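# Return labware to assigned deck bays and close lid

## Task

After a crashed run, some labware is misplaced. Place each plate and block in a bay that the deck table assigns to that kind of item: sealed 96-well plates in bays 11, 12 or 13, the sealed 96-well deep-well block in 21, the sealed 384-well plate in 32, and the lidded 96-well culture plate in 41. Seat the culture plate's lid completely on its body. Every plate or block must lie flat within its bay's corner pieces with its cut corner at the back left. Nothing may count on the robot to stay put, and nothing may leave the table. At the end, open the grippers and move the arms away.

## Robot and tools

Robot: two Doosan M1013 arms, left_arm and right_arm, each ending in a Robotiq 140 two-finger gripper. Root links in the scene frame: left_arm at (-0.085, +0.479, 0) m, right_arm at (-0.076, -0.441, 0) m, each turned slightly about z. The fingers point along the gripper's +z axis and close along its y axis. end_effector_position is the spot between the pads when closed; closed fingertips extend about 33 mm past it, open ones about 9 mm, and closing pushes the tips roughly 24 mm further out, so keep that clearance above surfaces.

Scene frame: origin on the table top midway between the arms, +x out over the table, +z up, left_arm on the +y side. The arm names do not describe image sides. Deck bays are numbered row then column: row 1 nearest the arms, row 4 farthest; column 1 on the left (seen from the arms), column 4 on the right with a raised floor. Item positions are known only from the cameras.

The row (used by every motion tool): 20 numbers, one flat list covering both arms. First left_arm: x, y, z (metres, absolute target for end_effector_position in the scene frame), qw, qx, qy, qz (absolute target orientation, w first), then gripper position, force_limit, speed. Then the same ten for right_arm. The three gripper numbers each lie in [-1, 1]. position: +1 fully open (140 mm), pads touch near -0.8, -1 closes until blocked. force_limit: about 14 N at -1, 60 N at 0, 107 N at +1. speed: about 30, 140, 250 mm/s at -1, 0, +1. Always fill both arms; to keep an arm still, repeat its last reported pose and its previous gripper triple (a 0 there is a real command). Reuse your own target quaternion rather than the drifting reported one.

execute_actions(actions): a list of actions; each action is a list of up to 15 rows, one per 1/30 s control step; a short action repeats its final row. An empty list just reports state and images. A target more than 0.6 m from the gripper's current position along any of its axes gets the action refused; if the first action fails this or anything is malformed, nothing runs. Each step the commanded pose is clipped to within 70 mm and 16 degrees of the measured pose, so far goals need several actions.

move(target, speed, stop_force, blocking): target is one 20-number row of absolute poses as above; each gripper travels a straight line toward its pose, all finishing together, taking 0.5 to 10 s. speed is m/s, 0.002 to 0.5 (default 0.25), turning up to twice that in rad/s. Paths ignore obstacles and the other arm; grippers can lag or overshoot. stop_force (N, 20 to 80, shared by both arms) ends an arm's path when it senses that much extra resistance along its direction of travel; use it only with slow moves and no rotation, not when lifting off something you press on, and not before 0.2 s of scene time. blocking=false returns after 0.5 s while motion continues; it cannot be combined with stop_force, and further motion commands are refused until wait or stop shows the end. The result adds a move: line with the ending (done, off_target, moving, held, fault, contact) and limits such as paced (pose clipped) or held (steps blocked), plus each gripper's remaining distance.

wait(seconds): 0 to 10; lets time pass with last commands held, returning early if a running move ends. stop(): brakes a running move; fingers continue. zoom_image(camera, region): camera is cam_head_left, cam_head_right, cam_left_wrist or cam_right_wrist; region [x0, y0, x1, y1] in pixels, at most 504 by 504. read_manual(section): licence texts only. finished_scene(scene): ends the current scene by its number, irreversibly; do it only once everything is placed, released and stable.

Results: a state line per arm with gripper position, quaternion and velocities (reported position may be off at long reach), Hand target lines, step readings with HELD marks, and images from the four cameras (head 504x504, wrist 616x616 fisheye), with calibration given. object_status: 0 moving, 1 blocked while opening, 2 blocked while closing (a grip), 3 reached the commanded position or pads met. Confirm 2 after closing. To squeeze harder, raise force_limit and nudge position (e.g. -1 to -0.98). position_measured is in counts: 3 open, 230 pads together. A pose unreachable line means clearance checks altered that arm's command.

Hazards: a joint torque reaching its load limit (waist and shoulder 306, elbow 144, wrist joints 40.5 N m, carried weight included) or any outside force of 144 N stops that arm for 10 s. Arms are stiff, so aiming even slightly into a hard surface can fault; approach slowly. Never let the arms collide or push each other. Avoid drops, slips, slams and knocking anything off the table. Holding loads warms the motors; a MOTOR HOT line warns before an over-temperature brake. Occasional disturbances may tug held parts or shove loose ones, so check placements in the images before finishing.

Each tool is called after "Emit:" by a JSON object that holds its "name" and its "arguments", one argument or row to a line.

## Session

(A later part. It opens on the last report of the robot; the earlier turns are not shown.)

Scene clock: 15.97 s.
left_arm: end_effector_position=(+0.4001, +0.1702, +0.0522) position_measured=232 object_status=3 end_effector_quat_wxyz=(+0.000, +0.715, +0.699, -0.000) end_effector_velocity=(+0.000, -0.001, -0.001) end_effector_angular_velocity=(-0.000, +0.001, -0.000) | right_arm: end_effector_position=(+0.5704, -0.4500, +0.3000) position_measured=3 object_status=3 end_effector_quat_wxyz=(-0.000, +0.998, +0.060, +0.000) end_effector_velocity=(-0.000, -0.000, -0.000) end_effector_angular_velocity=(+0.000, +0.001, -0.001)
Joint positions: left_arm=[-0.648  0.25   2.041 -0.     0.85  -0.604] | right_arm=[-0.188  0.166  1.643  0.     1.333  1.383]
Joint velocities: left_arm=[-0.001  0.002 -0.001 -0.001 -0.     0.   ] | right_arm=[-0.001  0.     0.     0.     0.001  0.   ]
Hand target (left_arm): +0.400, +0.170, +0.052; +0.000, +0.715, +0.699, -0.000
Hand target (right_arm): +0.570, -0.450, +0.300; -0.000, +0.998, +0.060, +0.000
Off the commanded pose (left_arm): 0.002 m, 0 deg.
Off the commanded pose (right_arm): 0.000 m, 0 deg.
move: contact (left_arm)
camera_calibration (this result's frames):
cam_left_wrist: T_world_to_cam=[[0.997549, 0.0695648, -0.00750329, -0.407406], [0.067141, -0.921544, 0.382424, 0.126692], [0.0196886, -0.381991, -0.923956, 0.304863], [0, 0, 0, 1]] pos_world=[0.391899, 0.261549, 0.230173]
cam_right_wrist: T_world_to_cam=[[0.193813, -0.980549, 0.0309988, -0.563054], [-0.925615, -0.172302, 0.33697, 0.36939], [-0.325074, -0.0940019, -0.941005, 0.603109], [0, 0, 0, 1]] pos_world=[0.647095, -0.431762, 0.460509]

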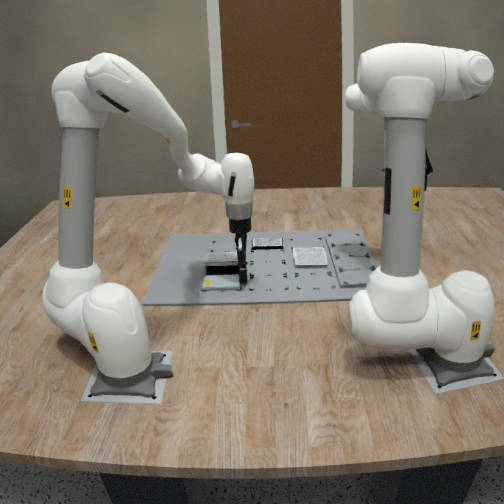

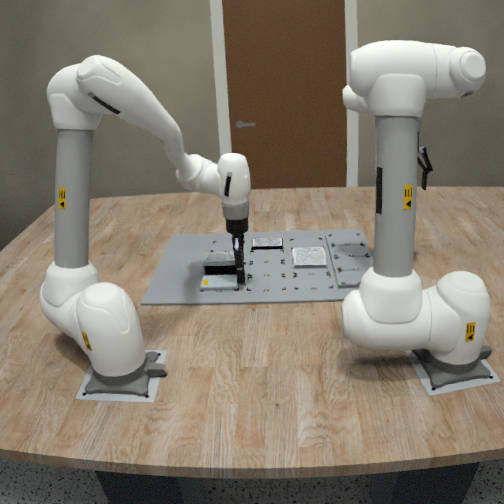

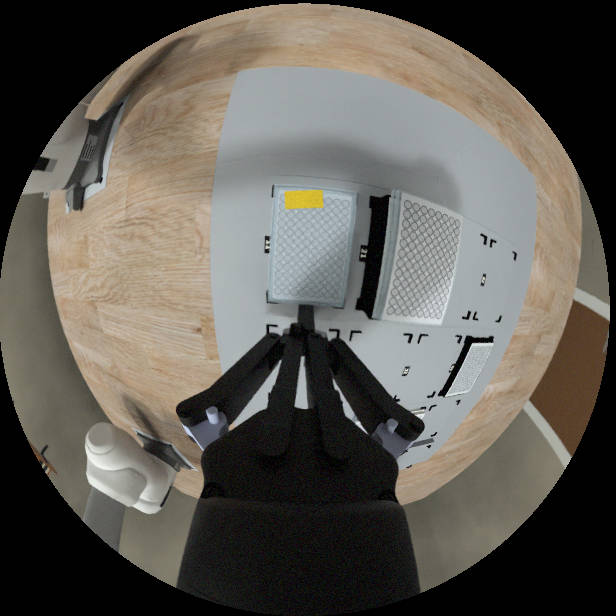

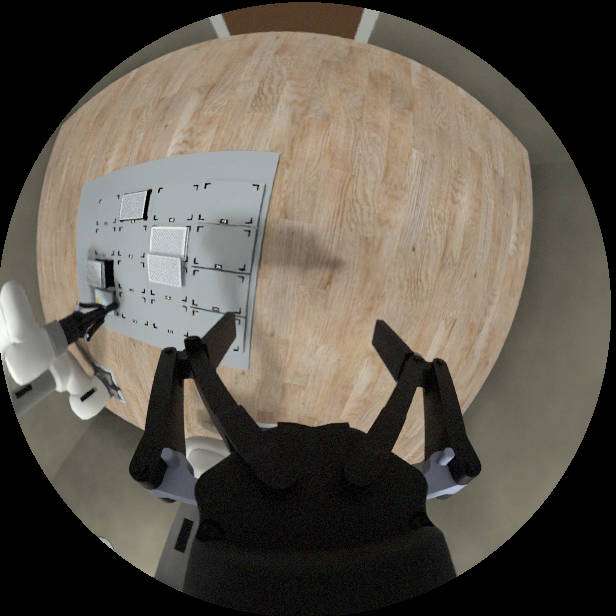

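Emit:
{"name": "move", "arguments": {
  "target": [0.4,0.165,0.072,0,0.7151,0.699,0,-1,-0.3,0,0.5704,-0.45,0.3,0,0.998,0.06,0,1,0,0],
  "speed": 0.05
}}

Emit:
{"name": "move", "arguments": {
  "target": [0.4,0.285,0.068,0,0.7151,0.699,0,-1,-0.3,0,0.5704,-0.45,0.3,0,0.998,0.06,0,1,0,0],
  "speed": 0.12
}}

Emit:
{"name": "move", "arguments": {
  "target": [0.4,0.285,0.054,0,0.7151,0.699,0,-1,-0.3,0,0.5704,-0.45,0.3,0,0.998,0.06,0,1,0,0],
  "speed": 0.005,
  "stop_force": 20
}}

Emit:
{"name": "move", "arguments": {
  "target": [0.4,0.24,0.13,0,0.7151,0.699,0,-1,-0.3,0,0.5704,-0.45,0.3,0,0.998,0.06,0,1,0,0],
  "speed": 0.12
}}

Emit:
{"name": "move", "arguments": {
  "target": [0.507,0.2,0.13,0,0.7151,0.699,0,0.4,-0.3,0,0.5704,-0.45,0.3,0,0.998,0.06,0,1,0,0],
  "speed": 0.12
}}

Emit:
{"name": "zoom_image", "arguments": {
  "camera": "cam_left_wrist",
  "region": [180,160,420,380]
}}

Emit:
{"name": "zoom_image", "arguments": {
  "camera": "cam_head_right",
  "region": [180,240,280,300]
}}

Scene clock: 17.40 s.
left_arm: end_effector_position=(+0.4000, +0.1650, +0.0720) position_measured=232 object_status=3 end_effector_quat_wxyz=(-0.000, +0.715, +0.699, -0.000) end_effector_velocity=(+0.000, -0.001, +0.000) end_effector_angular_velocity=(-0.002, -0.000, +0.000) | right_arm: end_effector_position=(+0.5704, -0.4500, +0.3000) position_measured=3 object_status=3 end_effector_quat_wxyz=(-0.000, +0.998, +0.060, +0.000) end_effector_velocity=(+0.000, -0.000, -0.000) end_effector_angular_velocity=(-0.000, -0.001, +0.000)
Joint positions: left_arm=[-0.655  0.231  2.02  -0.     0.891 -0.612] | right_arm=[-0.188  0.166  1.643  0.     1.333  1.383]
Joint velocities: left_arm=[ 0.    -0.    -0.001 -0.002 -0.     0.001] | right_arm=[-0.001  0.    -0.    -0.    -0.001 -0.001]
Hand target (left_arm): +0.400, +0.165, +0.072; -0.000, +0.715, +0.699, -0.000
Hand target (right_arm): +0.570, -0.450, +0.300; -0.000, +0.998, +0.060, +0.000
Off the commanded pose (left_arm): 0.000 m, 0 deg.
Off the commanded pose (right_arm): 0.000 m, 0 deg.
move: done
camera_calibration (this result's frames):
cam_left_wrist: T_world_to_cam=[[0.997525, 0.0698778, -0.00781548, -0.406826], [0.0675581, -0.921685, 0.382012, 0.114227], [0.0194907, -0.381594, -0.924124, 0.321252], [0, 0, 0, 1]] pos_world=[0.39184, 0.256297, 0.250061]
cam_right_wrist: T_world_to_cam=[[0.193813, -0.980549, 0.0309988, -0.563055], [-0.925615, -0.172302, 0.33697, 0.36939], [-0.325074, -0.094002, -0.941005, 0.603109], [0, 0, 0, 1]] pos_world=[0.647095, -0.431762, 0.460509]

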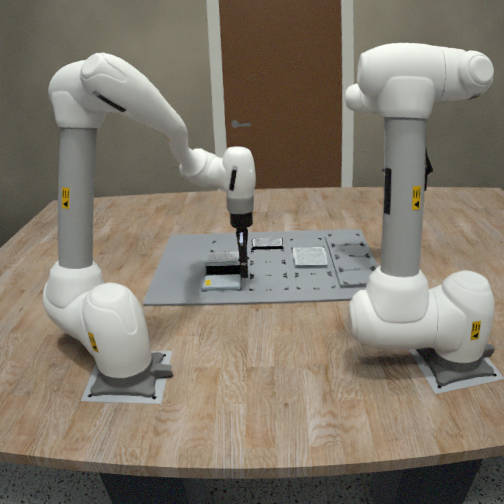

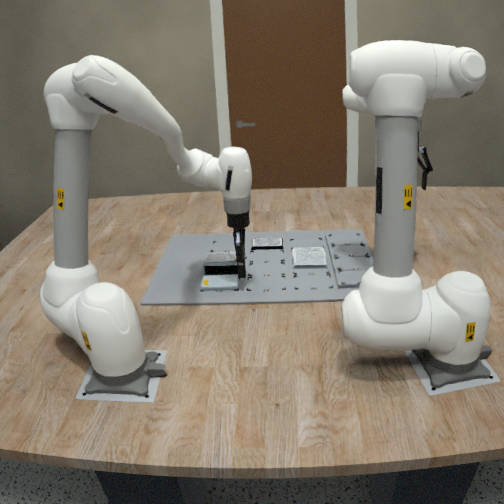

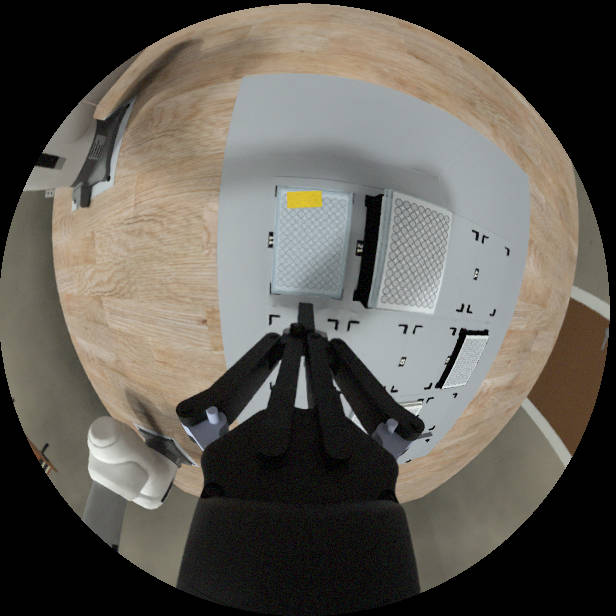

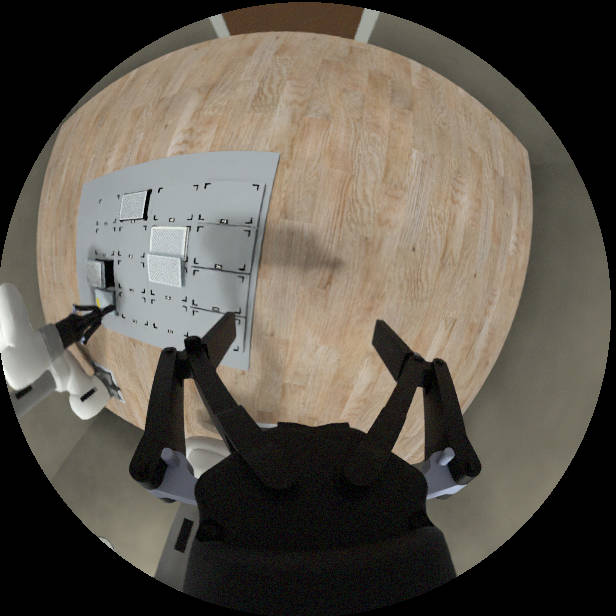

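Scene clock: 18.70 s.
left_arm: end_effector_position=(+0.4003, +0.2852, +0.0681) position_measured=232 object_status=3 end_effector_quat_wxyz=(+0.000, +0.715, +0.699, +0.000) end_effector_velocity=(-0.001, +0.000, -0.000) end_effector_angular_velocity=(-0.001, +0.002, +0.002) | right_arm: end_effector_position=(+0.5704, -0.4500, +0.3000) position_measured=3 object_status=3 end_effector_quat_wxyz=(-0.000, +0.998, +0.060, +0.000) end_effector_velocity=(+0.000, +0.000, +0.000) end_effector_angular_velocity=(+0.000, -0.001, +0.001)
Joint positions: left_arm=[-0.467  0.157  2.124  0.     0.861 -0.424] | right_arm=[-0.188  0.166  1.643  0.     1.333  1.383]
Joint velocities: left_arm=[ 0.    -0.     0.001 -0.002  0.001 -0.   ] | right_arm=[ 0.001 -0.     0.     0.    -0.001 -0.   ]
Hand target (left_arm): +0.400, +0.285, +0.068; +0.000, +0.715, +0.699, +0.000
Hand target (right_arm): +0.570, -0.450, +0.300; -0.000, +0.998, +0.060, +0.000
Off the commanded pose (left_arm): 0.000 m, 0 deg.
Off the commanded pose (right_arm): 0.000 m, 0 deg.
move: done
camera_calibration (this result's frames):
cam_left_wrist: T_world_to_cam=[[0.997538, 0.0697226, -0.00751914, -0.415528], [0.0673034, -0.921738, 0.381929, 0.226563], [0.0196984, -0.381495, -0.924161, 0.363388], [0, 0, 0, 1]] pos_world=[0.392098, 0.376434, 0.246174]
cam_right_wrist: T_world_to_cam=[[0.193813, -0.980549, 0.0309987, -0.563054], [-0.925615, -0.172302, 0.33697, 0.36939], [-0.325074, -0.0940018, -0.941005, 0.603109], [0, 0, 0, 1]] pos_world=[0.647095, -0.431762, 0.460509]

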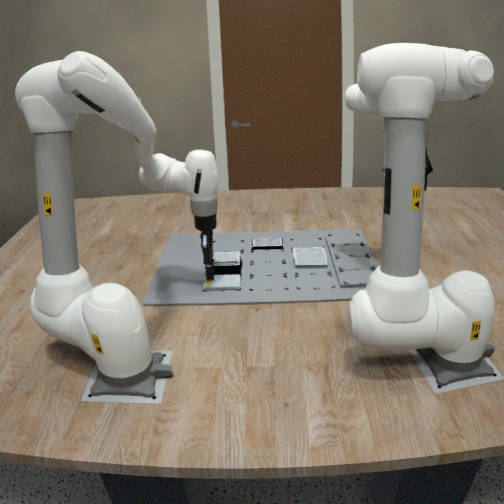

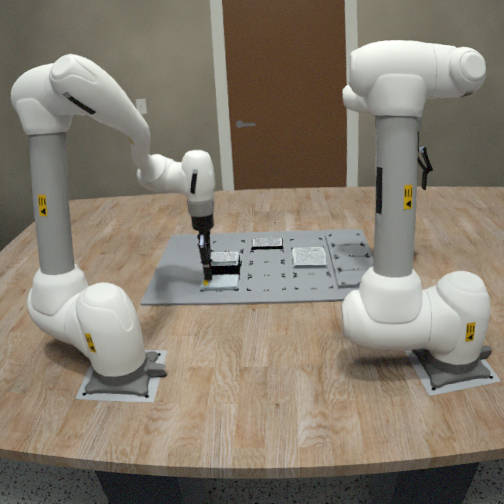

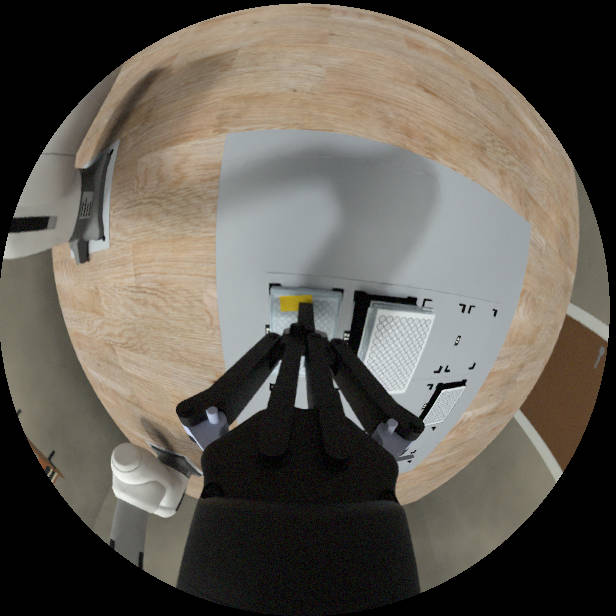

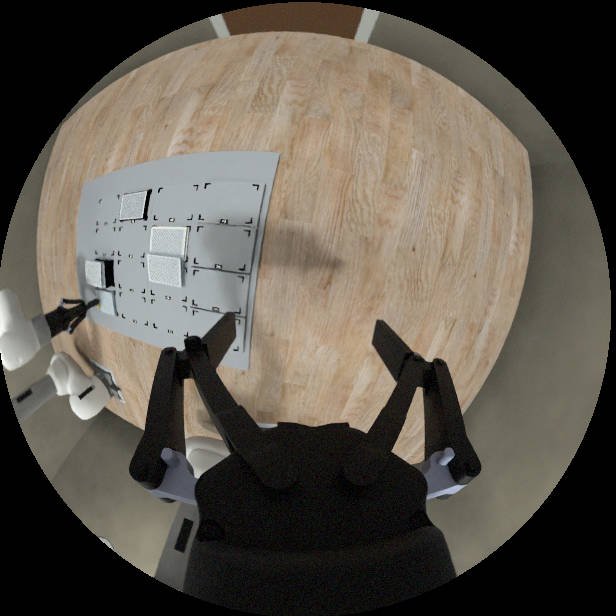

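Scene clock: 20.83 s.
left_arm: end_effector_position=(+0.4001, +0.2851, +0.0590) position_measured=232 object_status=3 end_effector_quat_wxyz=(-0.000, +0.715, +0.699, +0.000) end_effector_velocity=(+0.001, -0.001, +0.001) end_effector_angular_velocity=(-0.000, -0.001, +0.001) | right_arm: end_effector_position=(+0.5704, -0.4500, +0.3000) position_measured=3 object_status=3 end_effector_quat_wxyz=(-0.000, +0.998, +0.060, +0.000) end_effector_velocity=(-0.000, -0.000, +0.000) end_effector_angular_velocity=(-0.000, -0.000, +0.002)
Joint positions: left_arm=[-0.467  0.168  2.131  0.     0.842 -0.424] | right_arm=[-0.188  0.166  1.643  0.     1.333  1.383]
Joint velocities: left_arm=[-0.     0.    -0.003  0.     0.002 -0.001] | right_arm=[-0.    -0.     0.    -0.     0.    -0.002]
Hand target (left_arm): +0.400, +0.285, +0.059; +0.000, +0.715, +0.699, +0.000
Hand target (right_arm): +0.570, -0.450, +0.300; -0.000, +0.998, +0.060, +0.000
Off the commanded pose (left_arm): 0.005 m, 0 deg.
Off the commanded pose (right_arm): 0.000 m, 0 deg.
move: contact (left_arm)
camera_calibration (this result's frames):
cam_left_wrist: T_world_to_cam=[[0.997531, 0.0698125, -0.00768078, -0.415418], [0.0674484, -0.921731, 0.381919, 0.229921], [0.0195831, -0.381494, -0.924164, 0.355009], [0, 0, 0, 1]] pos_world=[0.391932, 0.376361, 0.237084]
cam_right_wrist: T_world_to_cam=[[0.193813, -0.980549, 0.0309988, -0.563054], [-0.925615, -0.172302, 0.33697, 0.36939], [-0.325074, -0.0940019, -0.941005, 0.603109], [0, 0, 0, 1]] pos_world=[0.647095, -0.431762, 0.46051]

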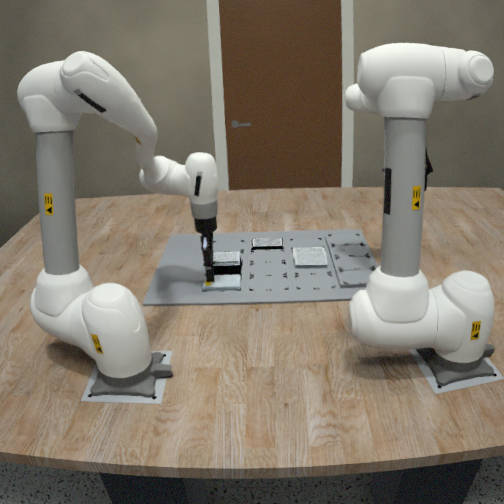

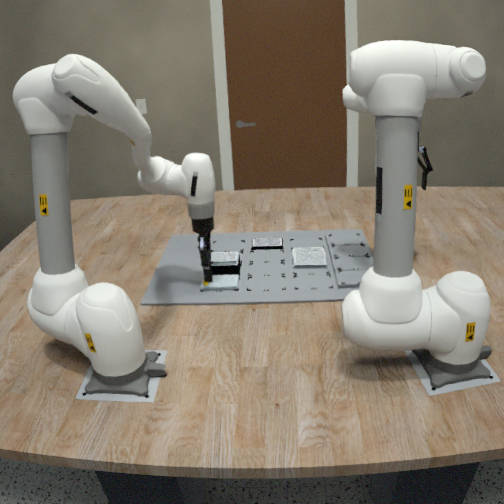

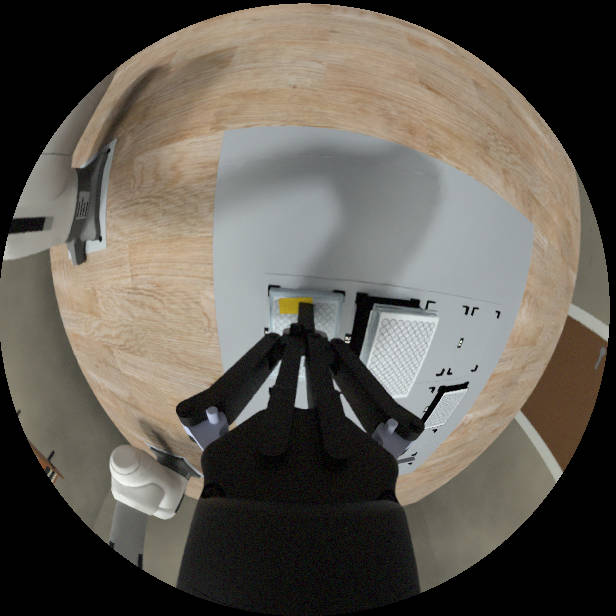

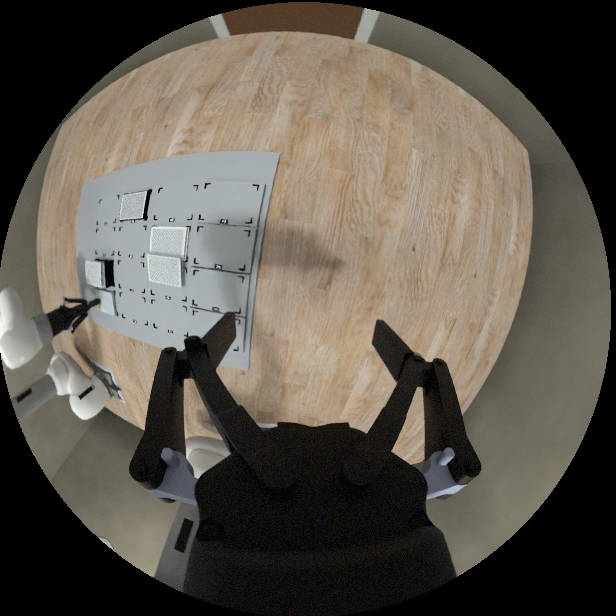

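Scene clock: 21.83 s.
left_arm: end_effector_position=(+0.3999, +0.2399, +0.1300) position_measured=232 object_status=3 end_effector_quat_wxyz=(+0.000, +0.715, +0.699, -0.000) end_effector_velocity=(+0.000, -0.001, +0.000) end_effector_angular_velocity=(-0.000, -0.001, -0.001) | right_arm: end_effector_position=(+0.5704, -0.4500, +0.3000) position_measured=3 object_status=3 end_effector_quat_wxyz=(-0.000, +0.998, +0.060, +0.000) end_effector_velocity=(-0.000, -0.001, +0.000) end_effector_angular_velocity=(+0.000, +0.000, -0.002)
Joint positions: left_arm=[-0.543  0.115  2.035 -0.     0.992 -0.499] | right_arm=[-0.188  0.166  1.643  0.     1.333  1.383]
Joint velocities: left_arm=[-0.001  0.    -0.001  0.    -0.001 -0.   ] | right_arm=[-0.001 -0.     0.     0.     0.     0.001]
Hand target (left_arm): +0.400, +0.240, +0.130; -0.000, +0.715, +0.699, -0.000
Hand target (right_arm): +0.570, -0.450, +0.300; -0.000, +0.998, +0.060, +0.000
Off the commanded pose (left_arm): 0.000 m, 0 deg.
Off the commanded pose (right_arm): 0.000 m, 0 deg.
move: done
camera_calibration (this result's frames):
cam_left_wrist: T_world_to_cam=[[0.997526, 0.0698475, -0.00789722, -0.411501], [0.0675584, -0.921629, 0.382147, 0.161055], [0.0194137, -0.381736, -0.924068, 0.403524], [0, 0, 0, 1]] pos_world=[0.391768, 0.331215, 0.308088]
cam_right_wrist: T_world_to_cam=[[0.193813, -0.980549, 0.0309989, -0.563055], [-0.925615, -0.172302, 0.33697, 0.36939], [-0.325074, -0.0940021, -0.941005, 0.603109], [0, 0, 0, 1]] pos_world=[0.647095, -0.431762, 0.460509]

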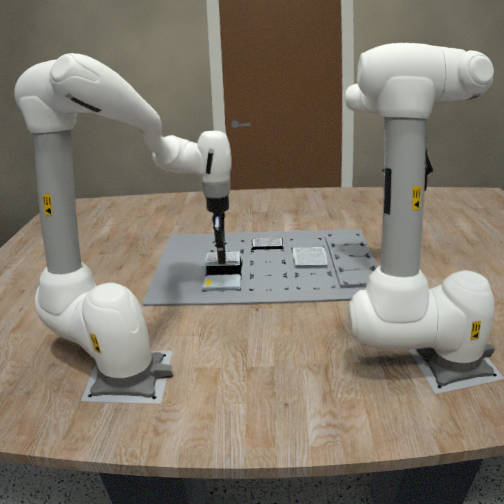

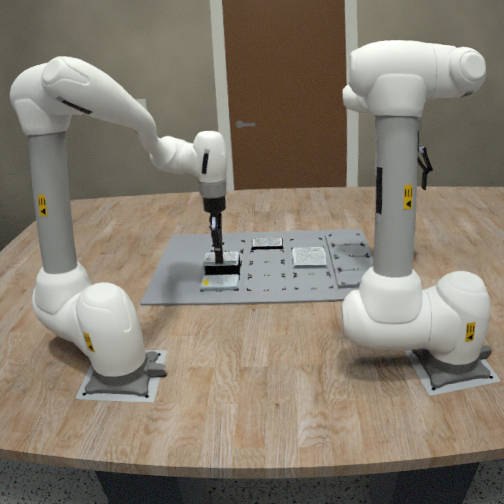

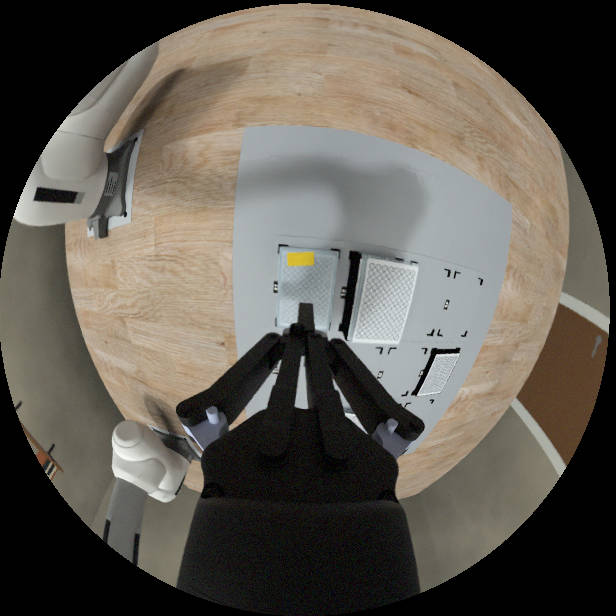

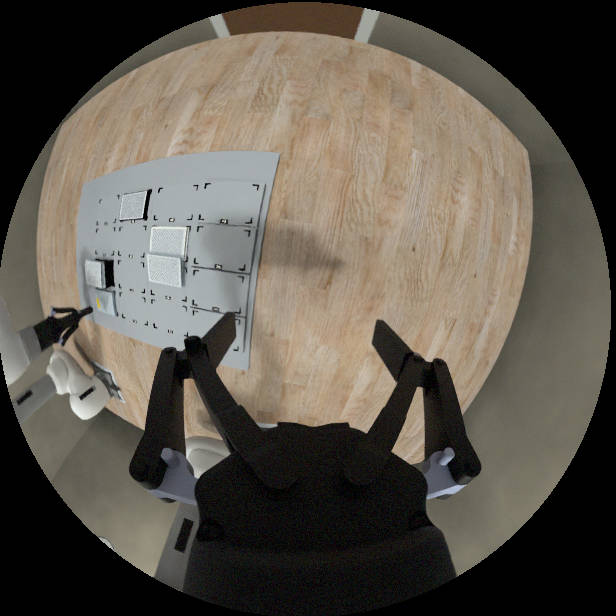

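Scene clock: 23.10 s.
left_arm: end_effector_position=(+0.5069, +0.1999, +0.1298) position_measured=78 object_status=3 end_effector_quat_wxyz=(-0.000, +0.715, +0.699, +0.000) end_effector_velocity=(+0.000, -0.000, -0.000) end_effector_angular_velocity=(+0.000, -0.000, -0.000) | right_arm: end_effector_position=(+0.5704, -0.4500, +0.3000) position_measured=3 object_status=3 end_effector_quat_wxyz=(-0.000, +0.998, +0.060, +0.000) end_effector_velocity=(+0.000, +0.000, +0.000) end_effector_angular_velocity=(-0.000, -0.001, +0.001)
Joint positions: left_arm=[-0.514  0.282  1.825  0.     1.034 -0.471] | right_arm=[-0.188  0.166  1.643  0.     1.333  1.383]
Joint velocities: left_arm=[-0.     0.    -0.     0.001 -0.    -0.   ] | right_arm=[ 0.    -0.     0.     0.    -0.001 -0.001]
Hand target (left_arm): +0.507, +0.200, +0.130; +0.000, +0.715, +0.699, -0.000
Hand target (right_arm): +0.570, -0.450, +0.300; -0.000, +0.998, +0.060, +0.000
Off the commanded pose (left_arm): 0.000 m, 0 deg.
Off the commanded pose (right_arm): 0.000 m, 0 deg.
move: done
camera_calibration (this result's frames):
cam_left_wrist: T_world_to_cam=[[0.997528, 0.0698368, -0.00778741, -0.515499], [0.0675101, -0.921701, 0.381982, 0.117142], [0.0194987, -0.381564, -0.924137, 0.385922], [0, 0, 0, 1]] pos_world=[0.498791, 0.291224, 0.307884]
cam_right_wrist: T_world_to_cam=[[0.193812, -0.980549, 0.0309987, -0.563054], [-0.925615, -0.172302, 0.33697, 0.36939], [-0.325074, -0.0940018, -0.941005, 0.603109], [0, 0, 0, 1]] pos_world=[0.647095, -0.431762, 0.46051]

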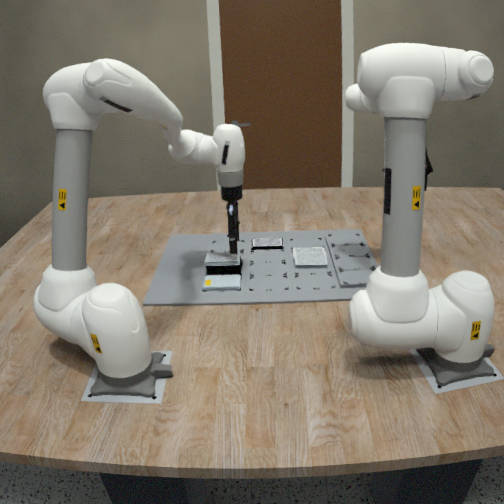

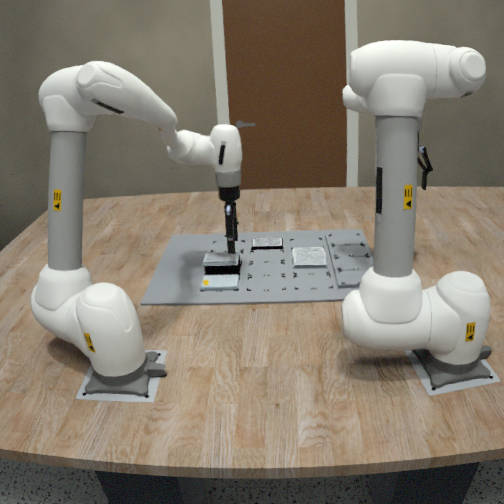

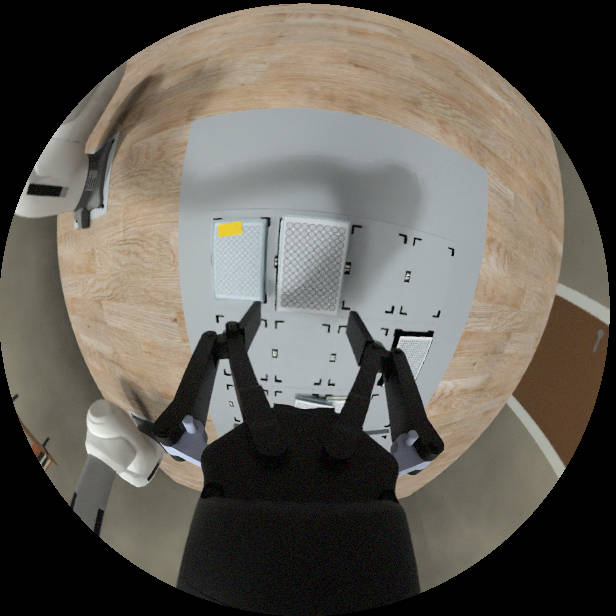

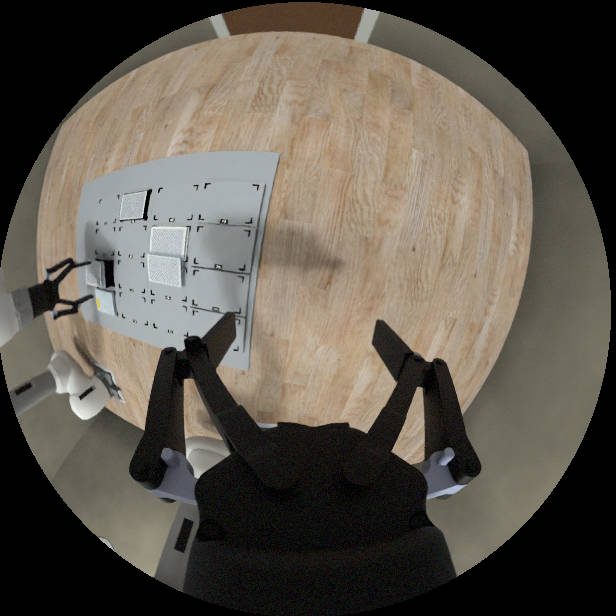

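Region (180, 160, 420, 380) of cam_left_wrist's 616x616 image, scaled by 2.100, with more detail than that image has; it fills the top 462 rows of this view, and the rest is white.

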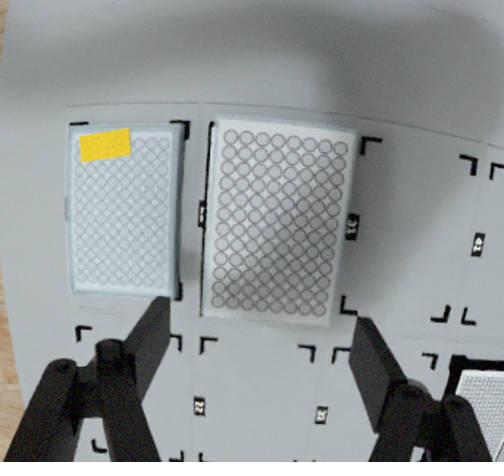

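Region (180, 240, 280, 300) of cam_head_right's 504x504 image, scaled by 5.040, with more detail than that image has; it fills the top 302 rows of this view, and the rest is white.

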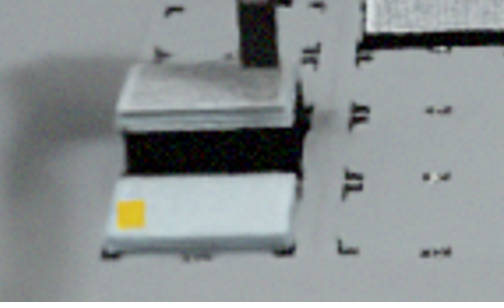

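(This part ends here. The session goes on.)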